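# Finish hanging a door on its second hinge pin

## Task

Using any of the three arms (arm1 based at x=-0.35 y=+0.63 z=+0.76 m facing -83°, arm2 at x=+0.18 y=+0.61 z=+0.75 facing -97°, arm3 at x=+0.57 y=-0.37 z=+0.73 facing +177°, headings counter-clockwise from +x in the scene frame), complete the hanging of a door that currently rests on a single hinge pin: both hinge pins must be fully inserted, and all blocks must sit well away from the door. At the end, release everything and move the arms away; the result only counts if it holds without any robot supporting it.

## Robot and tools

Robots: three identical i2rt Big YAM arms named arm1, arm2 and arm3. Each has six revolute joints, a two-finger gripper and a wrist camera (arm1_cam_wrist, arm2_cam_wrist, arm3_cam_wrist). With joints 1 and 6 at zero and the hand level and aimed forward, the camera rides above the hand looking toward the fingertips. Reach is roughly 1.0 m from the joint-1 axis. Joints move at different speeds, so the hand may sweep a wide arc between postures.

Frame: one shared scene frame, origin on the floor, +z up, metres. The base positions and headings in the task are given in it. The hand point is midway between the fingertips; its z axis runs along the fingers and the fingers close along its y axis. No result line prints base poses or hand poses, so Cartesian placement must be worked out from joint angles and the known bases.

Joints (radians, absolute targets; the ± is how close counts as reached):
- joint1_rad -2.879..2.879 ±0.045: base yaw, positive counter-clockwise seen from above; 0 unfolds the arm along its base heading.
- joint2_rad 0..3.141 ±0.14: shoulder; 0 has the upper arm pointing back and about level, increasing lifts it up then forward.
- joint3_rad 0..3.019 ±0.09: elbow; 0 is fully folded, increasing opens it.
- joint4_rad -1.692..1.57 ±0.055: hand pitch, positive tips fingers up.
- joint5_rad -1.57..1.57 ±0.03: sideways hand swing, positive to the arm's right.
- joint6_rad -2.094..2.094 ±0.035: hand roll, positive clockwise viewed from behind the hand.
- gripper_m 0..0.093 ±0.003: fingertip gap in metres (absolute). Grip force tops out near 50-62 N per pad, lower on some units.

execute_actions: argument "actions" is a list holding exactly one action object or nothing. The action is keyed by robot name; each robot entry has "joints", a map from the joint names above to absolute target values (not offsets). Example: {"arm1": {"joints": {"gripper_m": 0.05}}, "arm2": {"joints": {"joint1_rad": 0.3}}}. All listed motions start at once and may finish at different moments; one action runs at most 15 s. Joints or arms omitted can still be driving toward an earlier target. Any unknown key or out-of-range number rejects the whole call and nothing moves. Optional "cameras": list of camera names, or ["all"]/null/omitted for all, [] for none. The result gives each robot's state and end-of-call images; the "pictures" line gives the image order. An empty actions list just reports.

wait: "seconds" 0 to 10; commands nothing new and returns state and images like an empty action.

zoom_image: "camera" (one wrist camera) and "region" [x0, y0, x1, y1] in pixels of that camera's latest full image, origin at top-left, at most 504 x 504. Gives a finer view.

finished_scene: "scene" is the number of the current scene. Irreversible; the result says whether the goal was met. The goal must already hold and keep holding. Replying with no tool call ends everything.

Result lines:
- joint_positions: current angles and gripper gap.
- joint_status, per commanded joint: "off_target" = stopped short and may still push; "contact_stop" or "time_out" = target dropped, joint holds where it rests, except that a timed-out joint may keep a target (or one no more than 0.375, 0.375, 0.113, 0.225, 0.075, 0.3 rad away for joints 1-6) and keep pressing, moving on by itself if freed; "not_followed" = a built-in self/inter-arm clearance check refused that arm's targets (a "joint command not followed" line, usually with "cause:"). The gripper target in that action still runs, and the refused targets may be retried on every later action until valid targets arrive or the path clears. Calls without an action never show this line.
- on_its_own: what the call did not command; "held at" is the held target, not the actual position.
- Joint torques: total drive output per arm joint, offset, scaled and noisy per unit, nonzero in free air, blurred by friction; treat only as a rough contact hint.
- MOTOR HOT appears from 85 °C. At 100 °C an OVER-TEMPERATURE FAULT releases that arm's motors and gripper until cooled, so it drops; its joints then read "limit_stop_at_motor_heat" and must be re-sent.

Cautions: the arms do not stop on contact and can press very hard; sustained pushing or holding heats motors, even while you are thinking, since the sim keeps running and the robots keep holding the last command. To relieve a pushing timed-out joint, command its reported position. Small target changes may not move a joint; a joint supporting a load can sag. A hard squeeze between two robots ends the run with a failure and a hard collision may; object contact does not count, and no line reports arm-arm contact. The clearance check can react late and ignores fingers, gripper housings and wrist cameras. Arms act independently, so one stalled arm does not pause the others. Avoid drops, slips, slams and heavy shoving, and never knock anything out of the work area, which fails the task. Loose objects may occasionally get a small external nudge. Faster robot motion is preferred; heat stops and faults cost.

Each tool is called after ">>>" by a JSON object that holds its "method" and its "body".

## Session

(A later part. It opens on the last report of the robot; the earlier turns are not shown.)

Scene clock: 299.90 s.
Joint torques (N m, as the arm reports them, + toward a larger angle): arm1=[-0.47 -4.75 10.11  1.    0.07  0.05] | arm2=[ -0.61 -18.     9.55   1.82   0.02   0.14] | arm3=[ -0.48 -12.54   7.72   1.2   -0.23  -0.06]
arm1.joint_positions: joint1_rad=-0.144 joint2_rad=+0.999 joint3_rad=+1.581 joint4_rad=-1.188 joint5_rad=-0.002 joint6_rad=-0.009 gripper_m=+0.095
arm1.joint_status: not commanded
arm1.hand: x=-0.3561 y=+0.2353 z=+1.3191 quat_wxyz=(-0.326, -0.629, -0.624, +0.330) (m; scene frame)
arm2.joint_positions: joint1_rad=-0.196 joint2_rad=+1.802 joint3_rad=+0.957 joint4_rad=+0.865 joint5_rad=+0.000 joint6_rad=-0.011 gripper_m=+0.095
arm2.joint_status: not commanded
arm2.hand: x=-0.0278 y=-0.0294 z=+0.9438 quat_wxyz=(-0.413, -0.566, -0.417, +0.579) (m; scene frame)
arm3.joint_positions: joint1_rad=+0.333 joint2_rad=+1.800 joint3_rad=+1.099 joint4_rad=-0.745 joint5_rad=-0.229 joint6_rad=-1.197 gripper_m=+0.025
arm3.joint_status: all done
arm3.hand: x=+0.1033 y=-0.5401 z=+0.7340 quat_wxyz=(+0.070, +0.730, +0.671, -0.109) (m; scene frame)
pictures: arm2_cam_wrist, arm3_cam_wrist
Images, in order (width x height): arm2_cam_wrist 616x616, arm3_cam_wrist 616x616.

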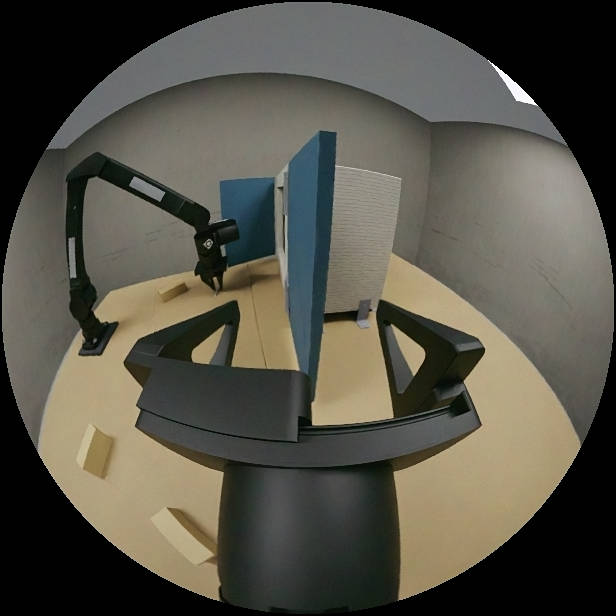

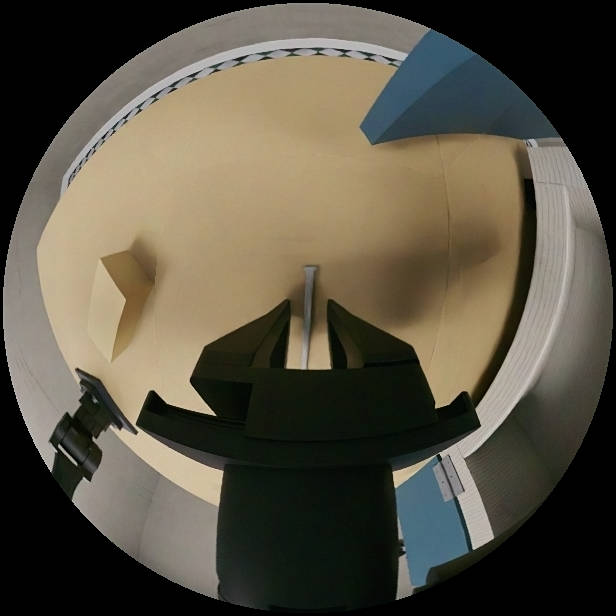

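>>> {"method": "execute_actions", "body": {"actions": [{"arm3":{"joints":{"joint2_rad":1.828,"joint3_rad":1.089,"joint4_rad":-0.718}}}], "cameras": ["arm3_cam_wrist"]}}

>>> {"method": "zoom_image", "body": {"camera": "arm3_cam_wrist", "region": [250, 230, 370, 370]}}

Scene clock: 306.13 s.
Joint torques (N m, as the arm reports them, + toward a larger angle): arm1=[-0.59 -4.74 10.06  1.01  0.07  0.05] | arm2=[ -0.34 -18.2    9.53   1.89   0.05   0.14] | arm3=[ -0.54 -11.65   7.22   1.29  -0.2   -0.05]
arm1.joint_positions: joint1_rad=-0.144 joint2_rad=+0.999 joint3_rad=+1.581 joint4_rad=-1.188 joint5_rad=-0.002 joint6_rad=-0.009 gripper_m=+0.095
arm1.joint_status: not commanded
arm1.hand: x=-0.3561 y=+0.2353 z=+1.3191 quat_wxyz=(-0.326, -0.629, -0.624, +0.330) (m; scene frame)
arm2.joint_positions: joint1_rad=-0.196 joint2_rad=+1.802 joint3_rad=+0.957 joint4_rad=+0.865 joint5_rad=+0.000 joint6_rad=-0.011 gripper_m=+0.095
arm2.joint_status: not commanded
arm2.hand: x=-0.0278 y=-0.0294 z=+0.9438 quat_wxyz=(-0.413, -0.566, -0.417, +0.579) (m; scene frame)
arm3.joint_positions: joint1_rad=+0.333 joint2_rad=+1.801 joint3_rad=+1.096 joint4_rad=-0.733 joint5_rad=-0.230 joint6_rad=-1.197 gripper_m=+0.025
arm3.joint_status: all done
arm3.hand: x=+0.1018 y=-0.5406 z=+0.7328 quat_wxyz=(+0.069, +0.729, +0.672, -0.113) (m; scene frame)
pictures: arm3_cam_wrist
Images, in order (width x height): arm3_cam_wrist 616x616.

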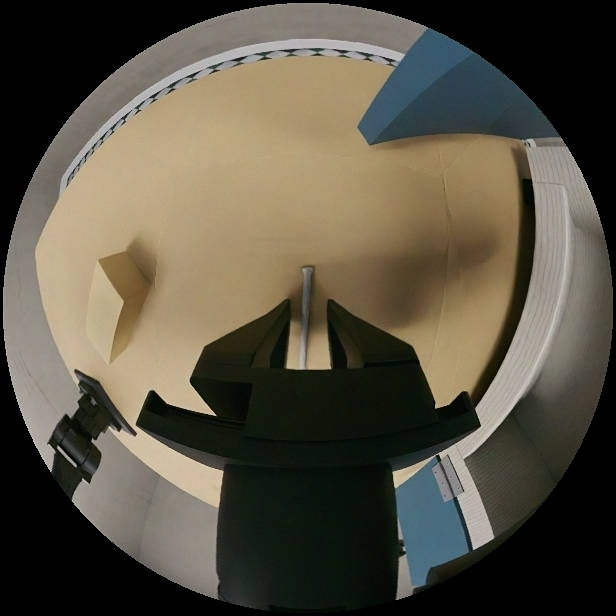

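Region (250, 230, 370, 370) of arm3_cam_wrist's 616x616 image, scaled by 3.600, with more detail than that image has; it fills the left 432 columns of this view, and the rest is white.

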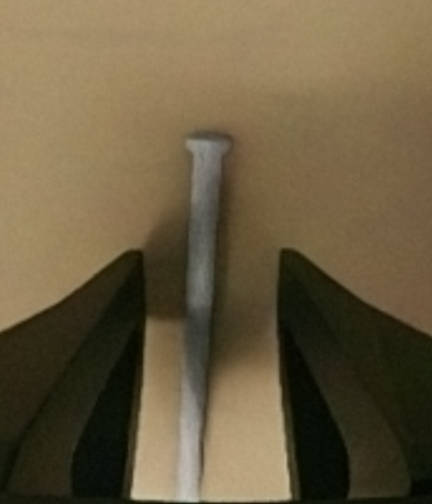

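>>> {"method": "execute_actions", "body": {"actions": [{"arm3":{"joints":{"joint2_rad":1.815,"gripper_m":0.0}},"arm2":{"joints":{"joint1_rad":-0.25,"joint2_rad":1.968,"joint3_rad":1.27,"joint4_rad":0.715,"joint5_rad":-0.24}}}], "cameras": ["arm3_cam_wrist","arm2_cam_wrist"]}}

>>> {"method": "zoom_image", "body": {"camera": "arm3_cam_wrist", "region": [250, 230, 370, 370]}}

Scene clock: 320.63 s.
Joint torques (N m, as the arm reports them, + toward a larger angle): arm1=[-0.52 -4.64 10.11  1.    0.07  0.06] | arm2=[ -0.42 -22.06  10.72   1.78  -0.03   0.12] | arm3=[ -0.65 -12.81   7.29   1.24  -0.16  -0.06]
arm1.joint_positions: joint1_rad=-0.144 joint2_rad=+0.999 joint3_rad=+1.581 joint4_rad=-1.188 joint5_rad=-0.002 joint6_rad=-0.009 gripper_m=+0.095
arm1.joint_status: not commanded
arm1.hand: x=-0.3561 y=+0.2353 z=+1.3191 quat_wxyz=(-0.326, -0.629, -0.624, +0.330) (m; scene frame)
arm2.joint_positions: joint1_rad=-0.254 joint2_rad=+1.960 joint3_rad=+1.228 joint4_rad=+0.732 joint5_rad=-0.237 joint6_rad=-0.011 gripper_m=+0.095
arm2.joint_status: all done
arm2.hand: x=-0.0565 y=-0.1049 z=+0.9404 quat_wxyz=(-0.459, -0.533, -0.470, +0.534) (m; scene frame)
arm3.joint_positions: joint1_rad=+0.333 joint2_rad=+1.801 joint3_rad=+1.095 joint4_rad=-0.731 joint5_rad=-0.230 joint6_rad=-1.198 gripper_m=+0.002
arm3.joint_status: all done
arm3.hand: x=+0.1018 y=-0.5410 z=+0.7327 quat_wxyz=(+0.069, +0.729, +0.672, -0.114) (m; scene frame)
pictures: arm2_cam_wrist, arm3_cam_wrist
Images, in order (width x height): arm2_cam_wrist 616x616, arm3_cam_wrist 616x616.

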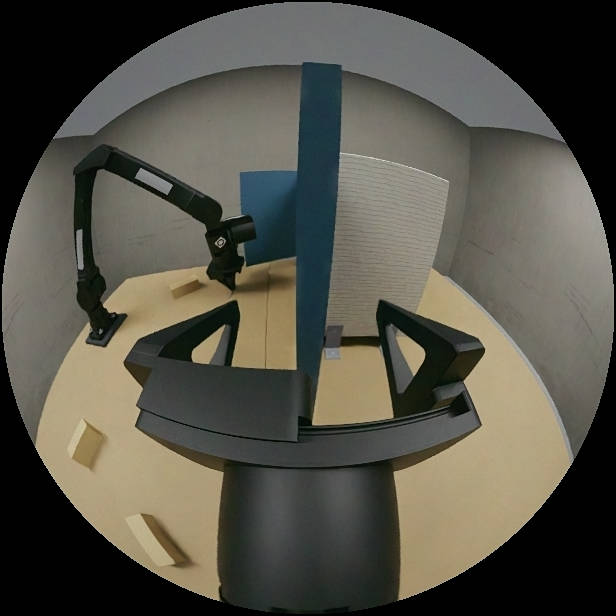

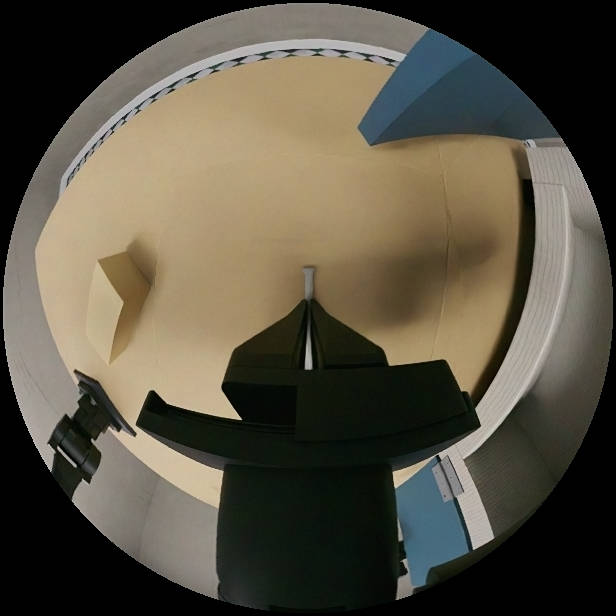

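Region (250, 230, 370, 370) of arm3_cam_wrist's 616x616 image, scaled by 3.600, with more detail than that image has; it fills the left 432 columns of this view, and the rest is white.

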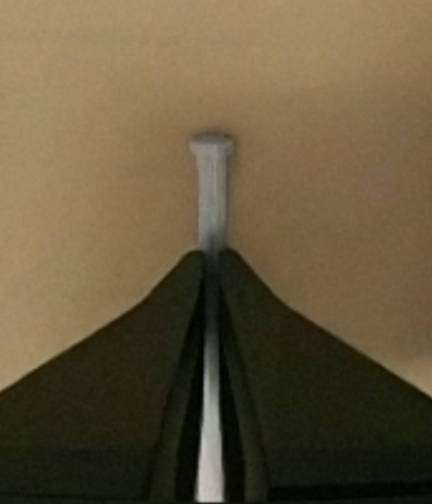

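>>> {"method": "execute_actions", "body": {"actions": [{"arm3":{"joints":{"joint2_rad":1.775,"joint3_rad":1.15,"joint4_rad":-0.77}}}], "cameras": ["arm3_cam_wrist","arm2_cam_wrist"]}}

>>> {"method": "zoom_image", "body": {"camera": "arm3_cam_wrist", "region": [250, 230, 370, 370]}}

>>> {"method": "zoom_image", "body": {"camera": "arm2_cam_wrist", "region": [200, 240, 270, 310]}}

Scene clock: 328.23 s.
Joint torques (N m, as the arm reports them, + toward a larger angle): arm1=[-0.44 -4.73 10.11  0.99  0.07  0.06] | arm2=[ -0.19 -22.18  10.71   1.76  -0.05   0.14] | arm3=[ -0.63 -14.06  10.95   0.35  -0.15  -0.06]
arm1.joint_positions: joint1_rad=-0.144 joint2_rad=+0.999 joint3_rad=+1.581 joint4_rad=-1.188 joint5_rad=-0.002 joint6_rad=-0.009 gripper_m=+0.095
arm1.joint_status: not commanded
arm1.hand: x=-0.3561 y=+0.2353 z=+1.3191 quat_wxyz=(-0.326, -0.629, -0.624, +0.330) (m; scene frame)
arm2.joint_positions: joint1_rad=-0.254 joint2_rad=+1.960 joint3_rad=+1.228 joint4_rad=+0.732 joint5_rad=-0.237 joint6_rad=-0.011 gripper_m=+0.095
arm2.joint_status: not commanded
arm2.hand: x=-0.0565 y=-0.1049 z=+0.9404 quat_wxyz=(-0.459, -0.533, -0.470, +0.534) (m; scene frame)
arm3.joint_positions: joint1_rad=+0.333 joint2_rad=+1.780 joint3_rad=+1.116 joint4_rad=-0.759 joint5_rad=-0.230 joint6_rad=-1.198 gripper_m=+0.002
arm3.joint_status: all done
arm3.hand: x=+0.0962 y=-0.5426 z=+0.7487 quat_wxyz=(+0.066, +0.728, +0.672, -0.120) (m; scene frame)
pictures: arm2_cam_wrist, arm3_cam_wrist
Images, in order (width x height): arm2_cam_wrist 616x616, arm3_cam_wrist 616x616.

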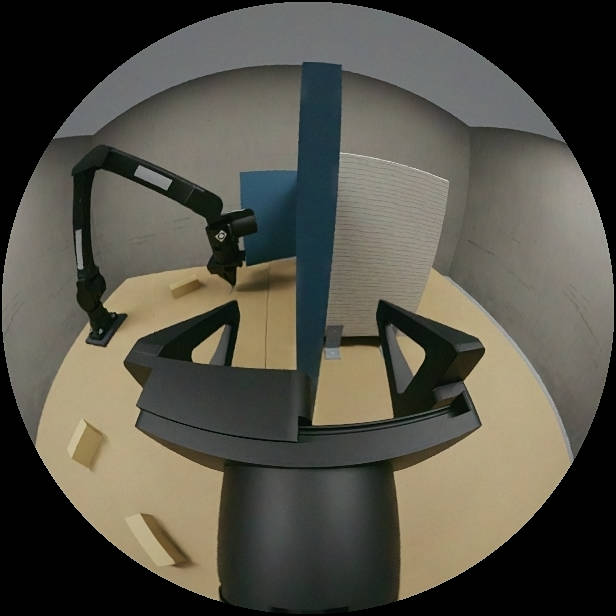

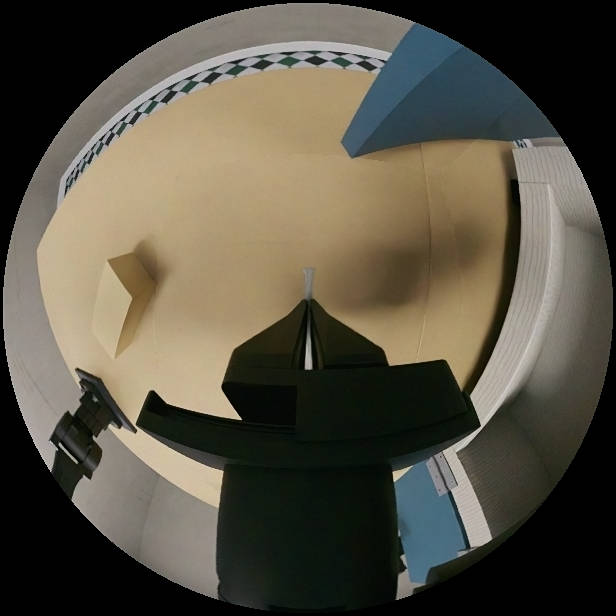

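Region (250, 230, 370, 370) of arm3_cam_wrist's 616x616 image, scaled by 3.600, with more detail than that image has; it fills the left 432 columns of this view, and the rest is white.

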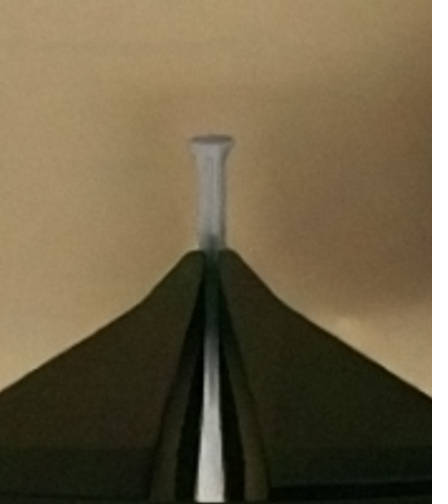

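Region (200, 240, 270, 310) of arm2_cam_wrist's 616x616 image, scaled by 7.200, with more detail than that image has.

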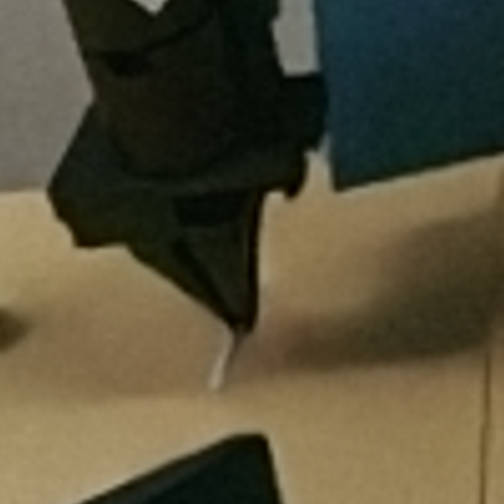

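>>> {"method": "execute_actions", "body": {"actions": [{"arm3":{"joints":{"joint1_rad":-0.075,"joint2_rad":1.3,"joint3_rad":1.1,"joint4_rad":1.0,"joint5_rad":0,"joint6_rad":0}},"arm2":{"joints":{"joint1_rad":-0.21}}}], "cameras": []}}

>>> {"method": "execute_actions", "body": {"actions": [{"arm3":{"joints":{"joint2_rad":1.92,"joint3_rad":0.75,"joint4_rad":1.445}}}], "cameras": ["arm3_cam_wrist","arm2_cam_wrist"]}}

Scene clock: 358.27 s.
Joint torques (N m, as the arm reports them, + toward a larger angle): arm1=[-0.51 -4.72 10.1   0.99  0.07  0.05] | arm2=[ -1.05 -22.11  10.73   1.64  -0.04   0.14] | arm3=[-0.51 -8.14 11.4   1.89  0.01  0.14]
arm1.joint_positions: joint1_rad=-0.144 joint2_rad=+0.999 joint3_rad=+1.581 joint4_rad=-1.188 joint5_rad=-0.002 joint6_rad=-0.009 gripper_m=+0.095
arm1.joint_status: not commanded
arm1.hand: x=-0.3561 y=+0.2353 z=+1.3191 quat_wxyz=(-0.326, -0.629, -0.624, +0.330) (m; scene frame)
arm2.joint_positions: joint1_rad=-0.206 joint2_rad=+1.960 joint3_rad=+1.228 joint4_rad=+0.732 joint5_rad=-0.238 joint6_rad=-0.011 gripper_m=+0.095
arm2.joint_status: all done
arm2.hand: x=-0.0217 y=-0.1155 z=+0.9402 quat_wxyz=(-0.472, -0.521, -0.483, +0.522) (m; scene frame)
arm3.joint_positions: joint1_rad=-0.086 joint2_rad=+1.286 joint3_rad=+1.088 joint4_rad=+0.985 joint5_rad=+0.002 joint6_rad=-0.014 gripper_m=+0.002
arm3.joint_status: all done
arm3.hand: x=+0.0526 y=-0.2931 z=+1.3490 quat_wxyz=(-0.073, +0.377, -0.025, -0.923) (m; scene frame)
pictures: none
No camera images: the call's "cameras" was empty. Leave "cameras" out to get every camera's image.

Scene clock: 359.53 s.
Joint torques (N m, as the arm reports them, + toward a larger angle): arm1=[-0.6  -4.65 10.09  1.    0.07  0.05] | arm2=[ -0.99 -22.31  10.71   1.74   0.     0.15] | arm3=[ -0.63 -12.69   6.73   2.62   0.02   0.15]
arm1.joint_positions: joint1_rad=-0.144 joint2_rad=+0.999 joint3_rad=+1.581 joint4_rad=-1.188 joint5_rad=-0.002 joint6_rad=-0.009 gripper_m=+0.095
arm1.joint_status: not commanded
arm1.hand: x=-0.3561 y=+0.2353 z=+1.3191 quat_wxyz=(-0.326, -0.629, -0.624, +0.330) (m; scene frame)
arm2.joint_positions: joint1_rad=-0.206 joint2_rad=+1.960 joint3_rad=+1.228 joint4_rad=+0.732 joint5_rad=-0.238 joint6_rad=-0.011 gripper_m=+0.095
arm2.joint_status: not commanded
arm2.hand: x=-0.0217 y=-0.1155 z=+0.9402 quat_wxyz=(-0.472, -0.521, -0.483, +0.522) (m; scene frame)
arm3.joint_positions: joint1_rad=-0.086 joint2_rad=+1.914 joint3_rad=+0.737 joint4_rad=+1.427 joint5_rad=+0.002 joint6_rad=-0.013 gripper_m=+0.002
arm3.joint_status: all done
arm3.hand: x=-0.0203 y=-0.2823 z=+0.9094 quat_wxyz=(-0.063, +0.609, -0.040, -0.790) (m; scene frame)
pictures: arm2_cam_wrist, arm3_cam_wrist
Images, in order (width x height): arm2_cam_wrist 616x616, arm3_cam_wrist 616x616.

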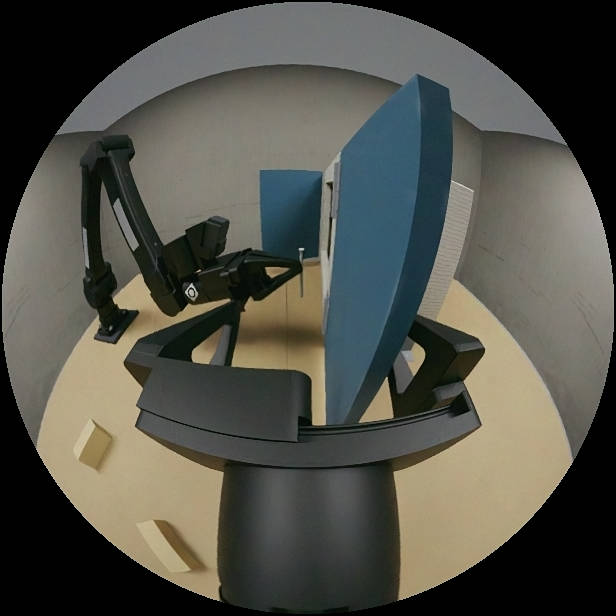

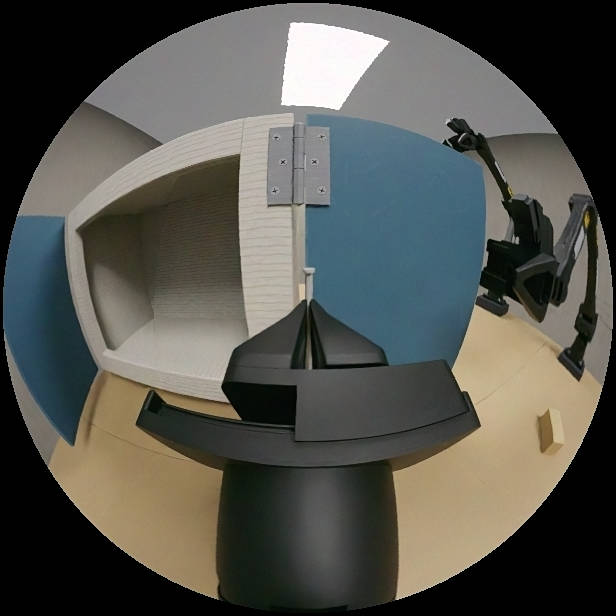

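>>> {"method": "zoom_image", "body": {"camera": "arm2_cam_wrist", "region": [260, 230, 370, 350]}}

>>> {"method": "zoom_image", "body": {"camera": "arm3_cam_wrist", "region": [260, 110, 350, 375]}}

Region (260, 230, 370, 350) of arm2_cam_wrist's 616x616 image, scaled by 4.200, with more detail than that image has; it fills the left 462 columns of this view, and the rest is white.

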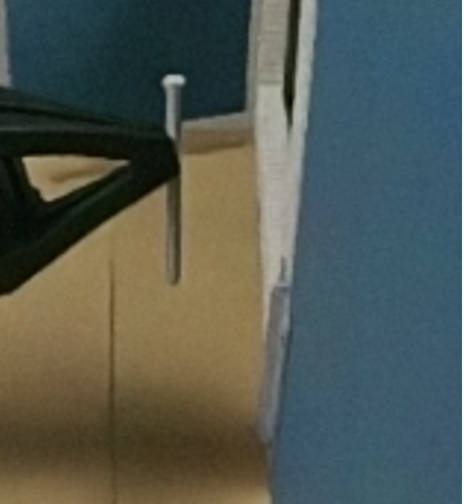

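Region (260, 110, 350, 375) of arm3_cam_wrist's 616x616 image, scaled by 1.902, with more detail than that image has; it fills the left 171 columns of this view, and the rest is white.

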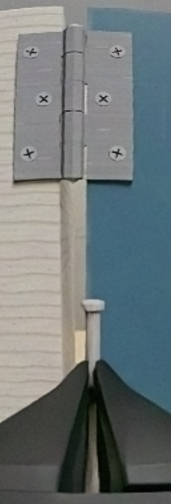

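>>> {"method": "execute_actions", "body": {"actions": [{"arm3":{"joints":{"joint3_rad":0.835,"joint4_rad":1.345,"joint5_rad":-0.042,"joint6_rad":0.01}}}], "cameras": ["arm3_cam_wrist","arm2_cam_wrist"]}}

>>> {"method": "zoom_image", "body": {"camera": "arm2_cam_wrist", "region": [260, 230, 370, 350]}}

>>> {"method": "zoom_image", "body": {"camera": "arm3_cam_wrist", "region": [250, 170, 370, 375]}}

Scene clock: 378.00 s.
Joint torques (N m, as the arm reports them, + toward a larger angle): arm1=[-0.62 -4.72 10.08  1.    0.07  0.06] | arm2=[ -0.83 -21.9   10.73   1.77  -0.03   0.13] | arm3=[ -0.49 -13.17   7.91   1.46   0.01   0.14]
arm1.joint_positions: joint1_rad=-0.144 joint2_rad=+0.999 joint3_rad=+1.581 joint4_rad=-1.188 joint5_rad=-0.002 joint6_rad=-0.009 gripper_m=+0.095
arm1.joint_status: not commanded
arm1.hand: x=-0.3561 y=+0.2353 z=+1.3191 quat_wxyz=(-0.326, -0.629, -0.624, +0.330) (m; scene frame)
arm2.joint_positions: joint1_rad=-0.206 joint2_rad=+1.960 joint3_rad=+1.228 joint4_rad=+0.732 joint5_rad=-0.238 joint6_rad=-0.011 gripper_m=+0.095
arm2.joint_status: not commanded
arm2.hand: x=-0.0217 y=-0.1155 z=+0.9402 quat_wxyz=(-0.472, -0.521, -0.483, +0.522) (m; scene frame)
arm3.joint_positions: joint1_rad=-0.086 joint2_rad=+1.914 joint3_rad=+0.815 joint4_rad=+1.356 joint5_rad=-0.040 joint6_rad=-0.003 gripper_m=+0.002
arm3.joint_status: all done
arm3.hand: x=-0.0475 y=-0.2855 z=+0.9242 quat_wxyz=(-0.047, +0.606, -0.027, -0.794) (m; scene frame)
pictures: arm2_cam_wrist, arm3_cam_wrist
Images, in order (width x height): arm2_cam_wrist 616x616, arm3_cam_wrist 616x616.

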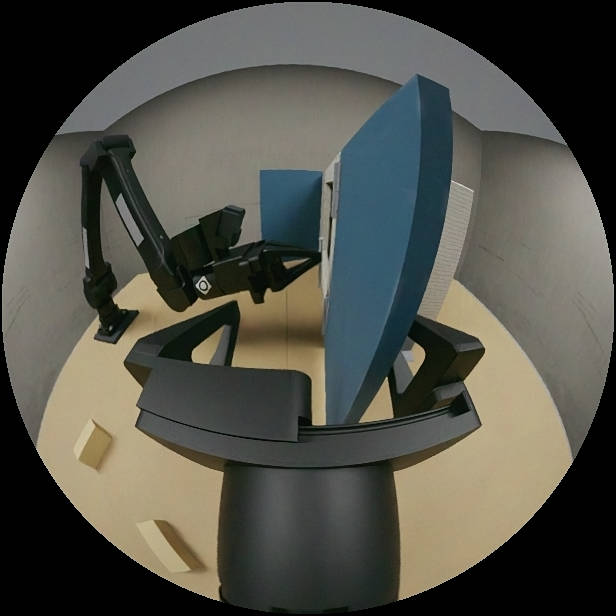

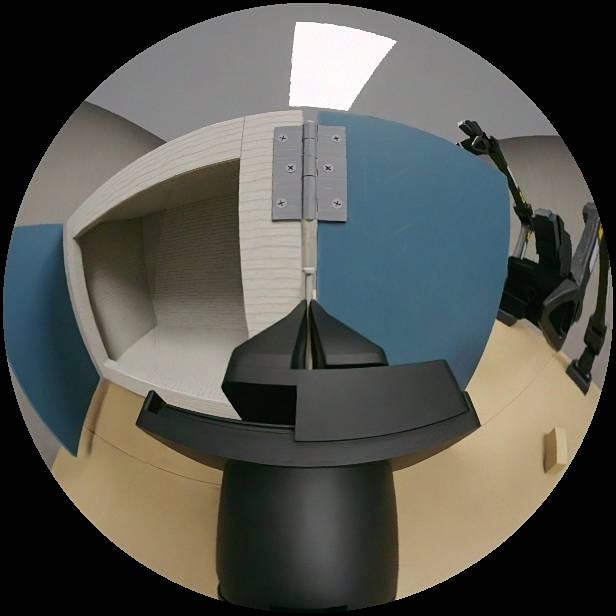

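Region (260, 230, 370, 350) of arm2_cam_wrist's 616x616 image, scaled by 4.200, with more detail than that image has; it fills the left 462 columns of this view, and the rest is white.

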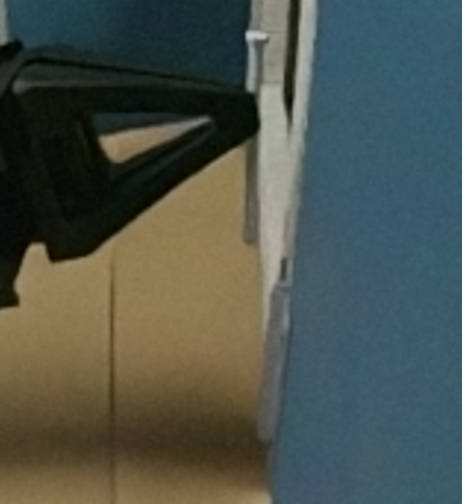

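Region (250, 170, 370, 375) of arm3_cam_wrist's 616x616 image, scaled by 2.459, with more detail than that image has; it fills the left 295 columns of this view, and the rest is white.

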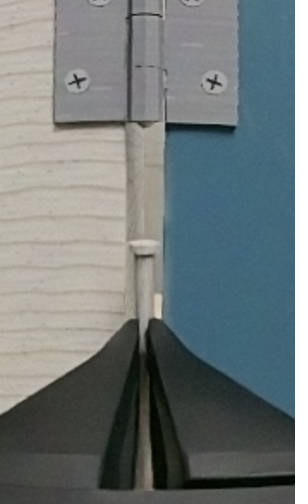

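>>> {"method": "execute_actions", "body": {"actions": [{"arm3":{"joints":{"joint2_rad":1.965,"joint3_rad":0.87,"joint4_rad":1.378}}}], "cameras": ["arm3_cam_wrist","arm2_cam_wrist"]}}

>>> {"method": "zoom_image", "body": {"camera": "arm2_cam_wrist", "region": [290, 230, 360, 330]}}

>>> {"method": "zoom_image", "body": {"camera": "arm3_cam_wrist", "region": [250, 170, 370, 375]}}

Scene clock: 392.83 s.
Joint torques (N m, as the arm reports them, + toward a larger angle): arm1=[-0.54 -4.73 10.09  1.02  0.07  0.05] | arm2=[ -0.79 -22.11  10.83   1.74   0.02   0.13] | arm3=[ -0.59 -12.71   8.37   2.56   0.02   0.14]
arm1.joint_positions: joint1_rad=-0.144 joint2_rad=+0.999 joint3_rad=+1.581 joint4_rad=-1.188 joint5_rad=-0.002 joint6_rad=-0.009 gripper_m=+0.095
arm1.joint_status: not commanded
arm1.hand: x=-0.3561 y=+0.2353 z=+1.3191 quat_wxyz=(-0.326, -0.629, -0.624, +0.330) (m; scene frame)
arm2.joint_positions: joint1_rad=-0.206 joint2_rad=+1.960 joint3_rad=+1.228 joint4_rad=+0.732 joint5_rad=-0.238 joint6_rad=-0.011 gripper_m=+0.095
arm2.joint_status: not commanded
arm2.hand: x=-0.0217 y=-0.1155 z=+0.9402 quat_wxyz=(-0.472, -0.521, -0.483, +0.522) (m; scene frame)
arm3.joint_positions: joint1_rad=-0.086 joint2_rad=+1.949 joint3_rad=+0.844 joint4_rad=+1.360 joint5_rad=-0.040 joint6_rad=-0.003 gripper_m=+0.002
arm3.joint_status: all done
arm3.hand: x=-0.0569 y=-0.2842 z=+0.9159 quat_wxyz=(-0.046, +0.607, -0.027, -0.793) (m; scene frame)
pictures: arm2_cam_wrist, arm3_cam_wrist
Images, in order (width x height): arm2_cam_wrist 616x616, arm3_cam_wrist 616x616.

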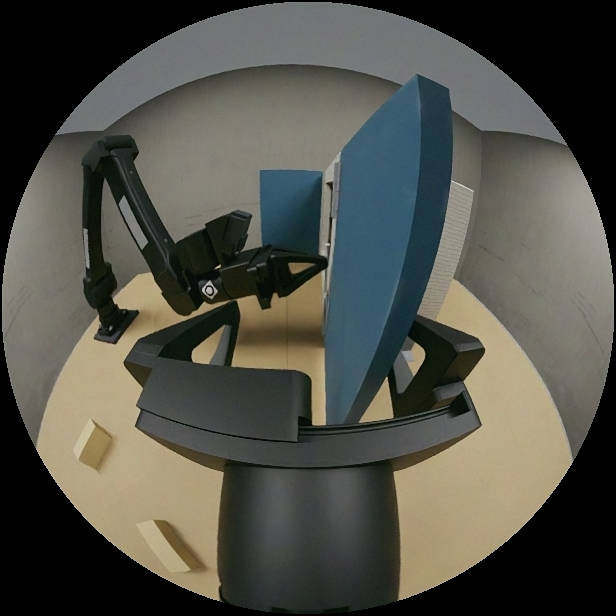

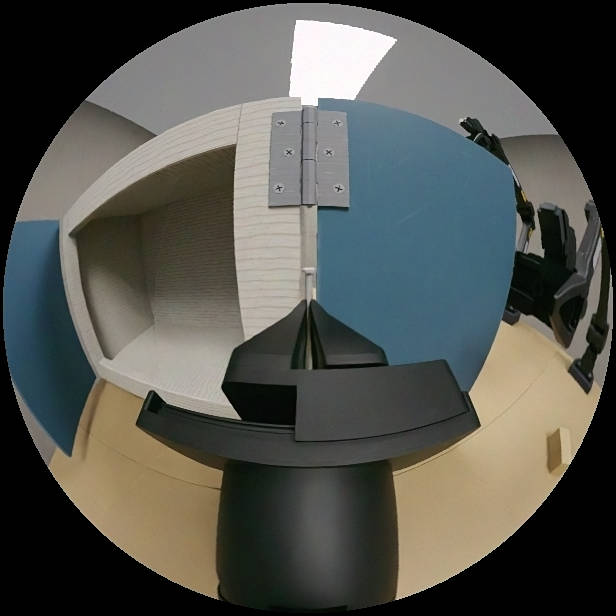

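Region (290, 230, 360, 330) of arm2_cam_wrist's 616x616 image, scaled by 5.040, with more detail than that image has; it fills the left 353 columns of this view, and the rest is white.

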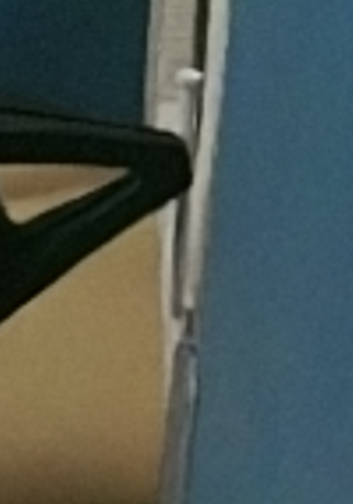

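Region (250, 170, 370, 375) of arm3_cam_wrist's 616x616 image, scaled by 2.459, with more detail than that image has; it fills the left 295 columns of this view, and the rest is white.

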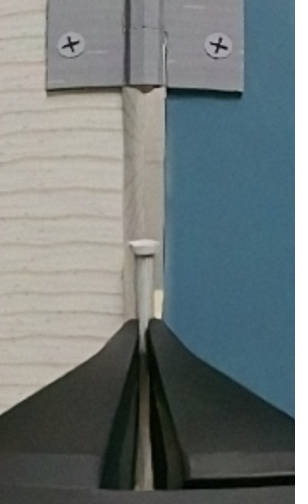

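>>> {"method": "zoom_image", "body": {"camera": "arm2_cam_wrist", "region": [312, 275, 342, 315]}}

>>> {"method": "zoom_image", "body": {"camera": "arm3_cam_wrist", "region": [270, 95, 350, 215]}}

Region (312, 275, 342, 315) of arm2_cam_wrist's 616x616 image, scaled by 12.600, with more detail than that image has; it fills the left 378 columns of this view, and the rest is white.

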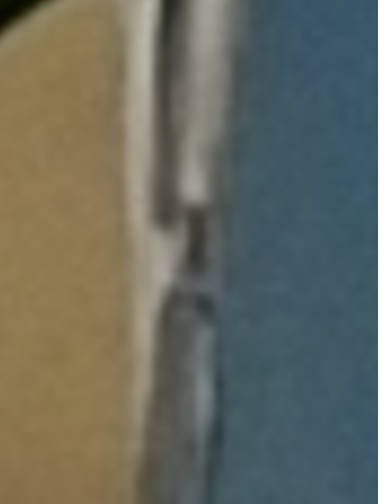

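Region (270, 95, 350, 215) of arm3_cam_wrist's 616x616 image, scaled by 4.200, with more detail than that image has.

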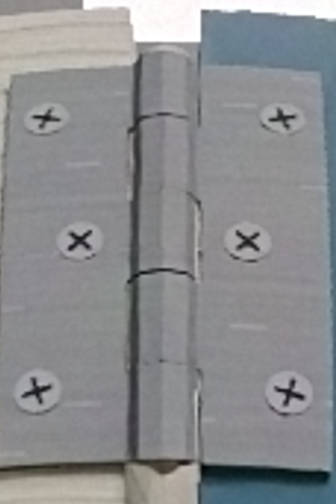

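>>> {"method": "execute_actions", "body": {"actions": [{"arm3":{"joints":{"joint2_rad":1.985,"joint3_rad":0.879,"joint4_rad":1.39}}}], "cameras": ["arm2_cam_wrist"]}}

>>> {"method": "zoom_image", "body": {"camera": "arm2_cam_wrist", "region": [305, 240, 350, 315]}}

Scene clock: 415.30 s.
Joint torques (N m, as the arm reports them, + toward a larger angle): arm1=[-0.44 -4.79 10.11  0.99  0.07  0.05] | arm2=[ -0.96 -21.96  10.71   1.74  -0.01   0.14] | arm3=[ -0.53 -12.7    8.55   2.59   0.02   0.14]
arm1.joint_positions: joint1_rad=-0.144 joint2_rad=+0.999 joint3_rad=+1.581 joint4_rad=-1.188 joint5_rad=-0.002 joint6_rad=-0.009 gripper_m=+0.095
arm1.joint_status: not commanded
arm1.hand: x=-0.3561 y=+0.2353 z=+1.3191 quat_wxyz=(-0.326, -0.629, -0.624, +0.330) (m; scene frame)
arm2.joint_positions: joint1_rad=-0.206 joint2_rad=+1.960 joint3_rad=+1.228 joint4_rad=+0.732 joint5_rad=-0.238 joint6_rad=-0.011 gripper_m=+0.095
arm2.joint_status: not commanded
arm2.hand: x=-0.0217 y=-0.1155 z=+0.9402 quat_wxyz=(-0.472, -0.521, -0.483, +0.522) (m; scene frame)
arm3.joint_positions: joint1_rad=-0.086 joint2_rad=+1.967 joint3_rad=+0.851 joint4_rad=+1.372 joint5_rad=-0.040 joint6_rad=-0.003 gripper_m=+0.002
arm3.joint_status: all done
arm3.hand: x=-0.0589 y=-0.2839 z=+0.9105 quat_wxyz=(-0.046, +0.607, -0.027, -0.793) (m; scene frame)
pictures: arm2_cam_wrist
Images, in order (width x height): arm2_cam_wrist 616x616.

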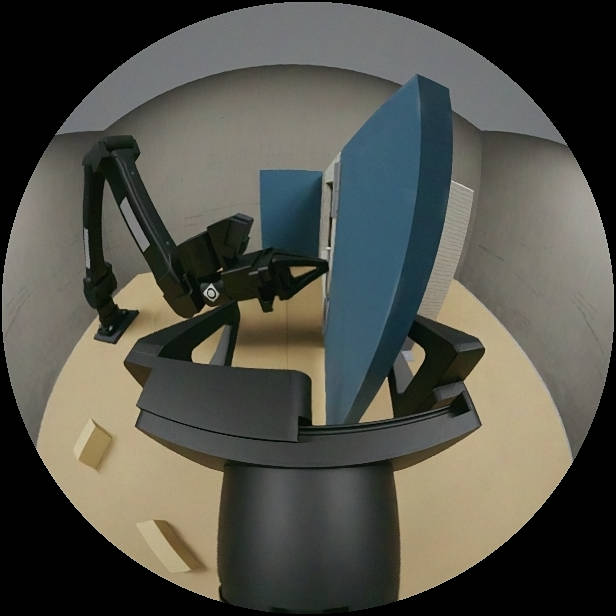

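Region (305, 240, 350, 315) of arm2_cam_wrist's 616x616 image, scaled by 6.720, with more detail than that image has; it fills the left 302 columns of this view, and the rest is white.

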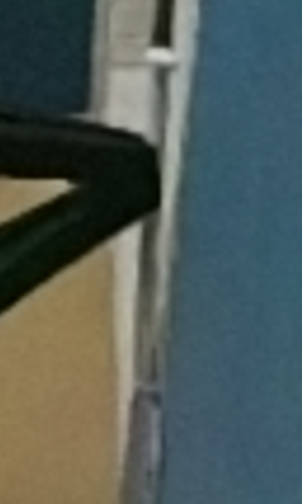

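>>> {"method": "execute_actions", "body": {"actions": [{"arm3":{"joints":{"joint2_rad":2.013,"joint3_rad":0.884,"joint4_rad":1.416}}}], "cameras": ["arm2_cam_wrist","arm3_cam_wrist"]}}

>>> {"method": "zoom_image", "body": {"camera": "arm2_cam_wrist", "region": [305, 240, 350, 315]}}

>>> {"method": "zoom_image", "body": {"camera": "arm3_cam_wrist", "region": [250, 170, 370, 375]}}

Scene clock: 431.30 s.
Joint torques (N m, as the arm reports them, + toward a larger angle): arm1=[-0.55 -4.77 10.1   0.98  0.06  0.05] | arm2=[ -0.88 -22.46  10.76   1.77   0.01   0.14] | arm3=[ -0.64 -12.86   8.08   2.54   0.05   0.14]
arm1.joint_positions: joint1_rad=-0.144 joint2_rad=+0.999 joint3_rad=+1.581 joint4_rad=-1.188 joint5_rad=-0.002 joint6_rad=-0.009 gripper_m=+0.095
arm1.joint_status: not commanded
arm1.hand: x=-0.3561 y=+0.2353 z=+1.3191 quat_wxyz=(-0.326, -0.629, -0.624, +0.330) (m; scene frame)
arm2.joint_positions: joint1_rad=-0.206 joint2_rad=+1.960 joint3_rad=+1.228 joint4_rad=+0.732 joint5_rad=-0.238 joint6_rad=-0.011 gripper_m=+0.095
arm2.joint_status: not commanded
arm2.hand: x=-0.0217 y=-0.1155 z=+0.9402 quat_wxyz=(-0.472, -0.521, -0.483, +0.522) (m; scene frame)
arm3.joint_positions: joint1_rad=-0.086 joint2_rad=+1.993 joint3_rad=+0.858 joint4_rad=+1.400 joint5_rad=-0.041 joint6_rad=-0.002 gripper_m=+0.002
arm3.joint_status: all done
arm3.hand: x=-0.0604 y=-0.2838 z=+0.9037 quat_wxyz=(-0.046, +0.603, -0.026, -0.796) (m; scene frame)
pictures: arm2_cam_wrist, arm3_cam_wrist
Images, in order (width x height): arm2_cam_wrist 616x616, arm3_cam_wrist 616x616.

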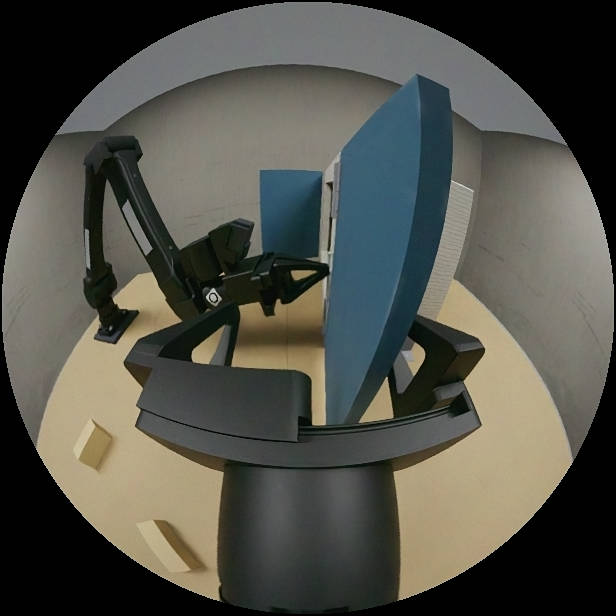

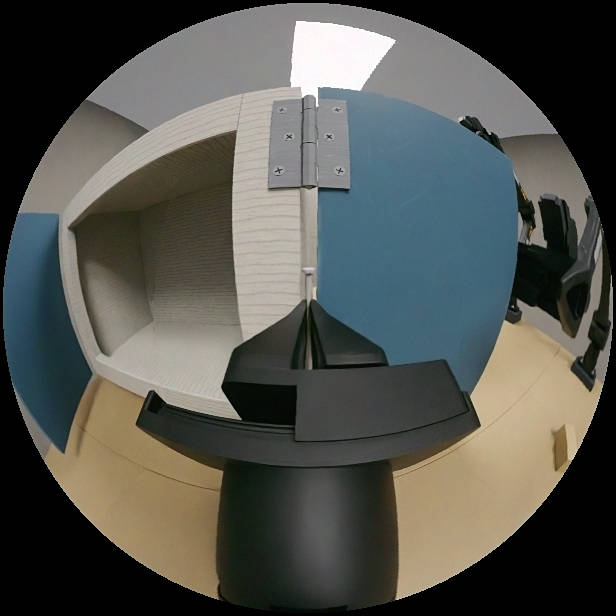

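Region (305, 240, 350, 315) of arm2_cam_wrist's 616x616 image, scaled by 6.720, with more detail than that image has; it fills the left 302 columns of this view, and the rest is white.

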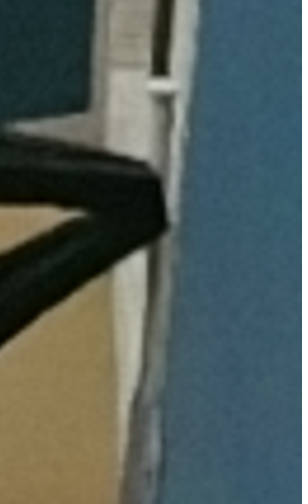

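Region (250, 170, 370, 375) of arm3_cam_wrist's 616x616 image, scaled by 2.459, with more detail than that image has; it fills the left 295 columns of this view, and the rest is white.

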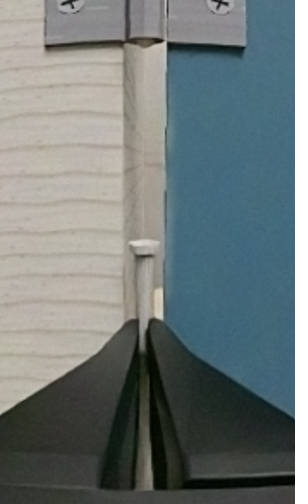

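>>> {"method": "execute_actions", "body": {"actions": [{"arm3":{"joints":{"joint2_rad":2.042,"joint4_rad":1.44}}}], "cameras": ["arm2_cam_wrist","arm3_cam_wrist"]}}

>>> {"method": "zoom_image", "body": {"camera": "arm2_cam_wrist", "region": [305, 240, 350, 315]}}

>>> {"method": "zoom_image", "body": {"camera": "arm3_cam_wrist", "region": [250, 170, 370, 375]}}

Scene clock: 438.20 s.
Joint torques (N m, as the arm reports them, + toward a larger angle): arm1=[-0.5  -4.71 10.08  0.98  0.07  0.04] | arm2=[ -0.52 -21.76  10.8    1.68  -0.01   0.14] | arm3=[ -0.62 -12.53   7.55   2.37   0.06   0.14]
arm1.joint_positions: joint1_rad=-0.144 joint2_rad=+0.999 joint3_rad=+1.581 joint4_rad=-1.188 joint5_rad=-0.002 joint6_rad=-0.009 gripper_m=+0.095
arm1.joint_status: not commanded
arm1.hand: x=-0.3561 y=+0.2353 z=+1.3191 quat_wxyz=(-0.326, -0.629, -0.624, +0.330) (m; scene frame)
arm2.joint_positions: joint1_rad=-0.206 joint2_rad=+1.960 joint3_rad=+1.228 joint4_rad=+0.732 joint5_rad=-0.238 joint6_rad=-0.011 gripper_m=+0.095
arm2.joint_status: not commanded
arm2.hand: x=-0.0217 y=-0.1155 z=+0.9402 quat_wxyz=(-0.472, -0.521, -0.483, +0.522) (m; scene frame)
arm3.joint_positions: joint1_rad=-0.086 joint2_rad=+2.018 joint3_rad=+0.862 joint4_rad=+1.427 joint5_rad=-0.041 joint6_rad=-0.002 gripper_m=+0.002
arm3.joint_status: all done
arm3.hand: x=-0.0606 y=-0.2841 z=+0.8966 quat_wxyz=(-0.046, +0.601, -0.026, -0.798) (m; scene frame)
pictures: arm2_cam_wrist, arm3_cam_wrist
Images, in order (width x height): arm2_cam_wrist 616x616, arm3_cam_wrist 616x616.

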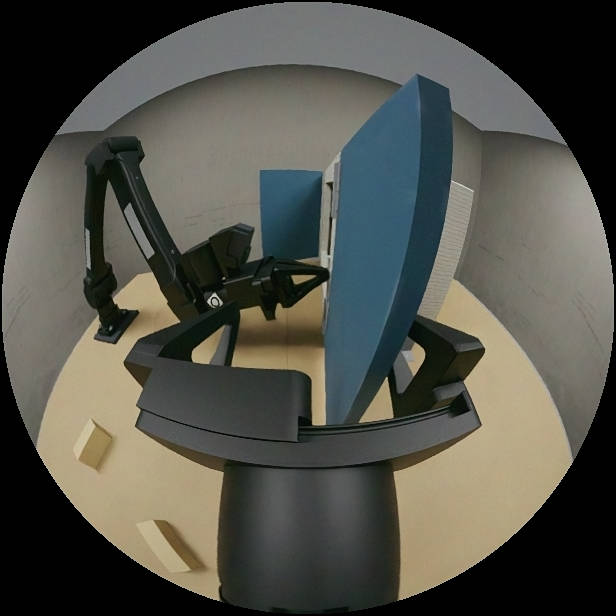

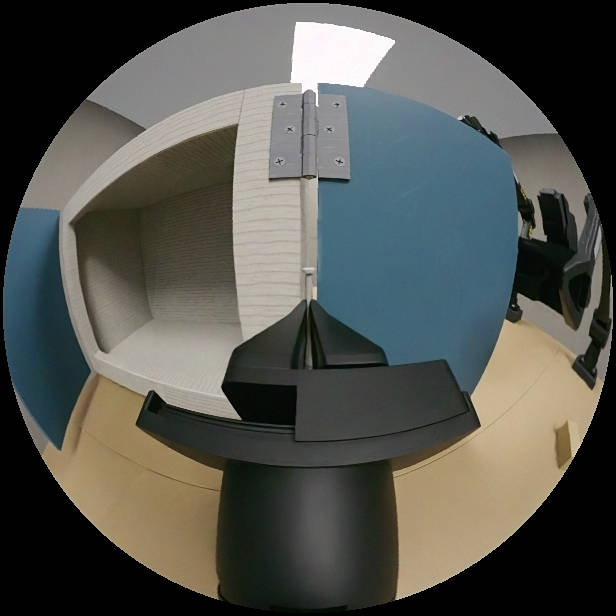

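Region (305, 240, 350, 315) of arm2_cam_wrist's 616x616 image, scaled by 6.720, with more detail than that image has; it fills the left 302 columns of this view, and the rest is white.

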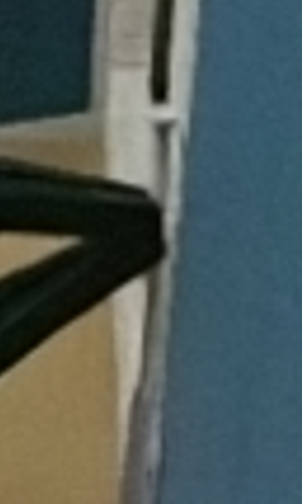

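Region (250, 170, 370, 375) of arm3_cam_wrist's 616x616 image, scaled by 2.459, with more detail than that image has; it fills the left 295 columns of this view, and the rest is white.

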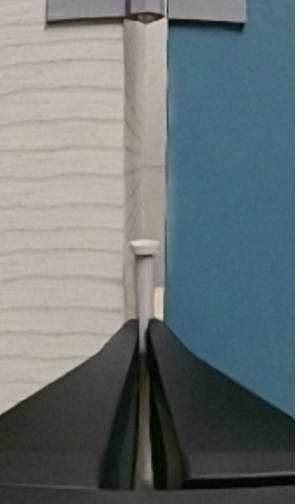

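>>> {"method": "execute_actions", "body": {"actions": [{"arm3":{"joints":{"joint2_rad":2.075,"joint3_rad":0.878,"joint4_rad":1.465}}}], "cameras": ["arm2_cam_wrist","arm3_cam_wrist"]}}

>>> {"method": "zoom_image", "body": {"camera": "arm2_cam_wrist", "region": [305, 240, 350, 315]}}

>>> {"method": "zoom_image", "body": {"camera": "arm3_cam_wrist", "region": [250, 170, 370, 375]}}

Scene clock: 449.53 s.
Joint torques (N m, as the arm reports them, + toward a larger angle): arm1=[-0.55 -4.72 10.08  0.98  0.07  0.05] | arm2=[ -1.09 -21.98  10.72   1.77   0.01   0.14] | arm3=[ -0.58 -11.61   6.58   1.99   0.06   0.13]
arm1.joint_positions: joint1_rad=-0.144 joint2_rad=+0.999 joint3_rad=+1.581 joint4_rad=-1.188 joint5_rad=-0.002 joint6_rad=-0.009 gripper_m=+0.095
arm1.joint_status: not commanded
arm1.hand: x=-0.3561 y=+0.2353 z=+1.3191 quat_wxyz=(-0.326, -0.629, -0.624, +0.330) (m; scene frame)
arm2.joint_positions: joint1_rad=-0.206 joint2_rad=+1.960 joint3_rad=+1.228 joint4_rad=+0.732 joint5_rad=-0.238 joint6_rad=-0.011 gripper_m=+0.095
arm2.joint_status: not commanded
arm2.hand: x=-0.0217 y=-0.1155 z=+0.9402 quat_wxyz=(-0.472, -0.521, -0.483, +0.522) (m; scene frame)
arm3.joint_positions: joint1_rad=-0.086 joint2_rad=+2.036 joint3_rad=+0.867 joint4_rad=+1.463 joint5_rad=-0.041 joint6_rad=-0.002 gripper_m=+0.002
arm3.joint_status: all done
arm3.hand: x=-0.0601 y=-0.2841 z=+0.8957 quat_wxyz=(-0.047, +0.592, -0.025, -0.804) (m; scene frame)
pictures: arm2_cam_wrist, arm3_cam_wrist
Images, in order (width x height): arm2_cam_wrist 616x616, arm3_cam_wrist 616x616.

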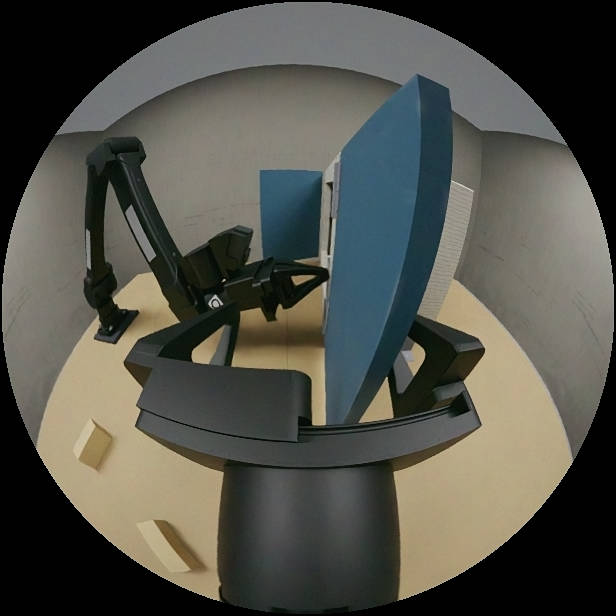

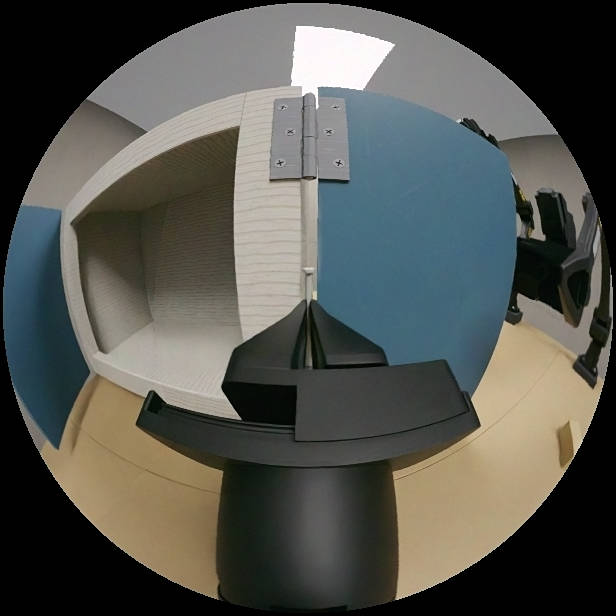

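Region (305, 240, 350, 315) of arm2_cam_wrist's 616x616 image, scaled by 6.720, with more detail than that image has; it fills the left 302 columns of this view, and the rest is white.

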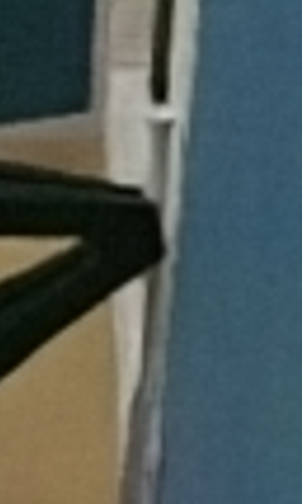

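Region (250, 170, 370, 375) of arm3_cam_wrist's 616x616 image, scaled by 2.459, with more detail than that image has; it fills the left 295 columns of this view, and the rest is white.

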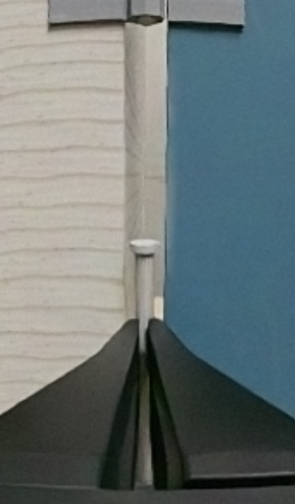

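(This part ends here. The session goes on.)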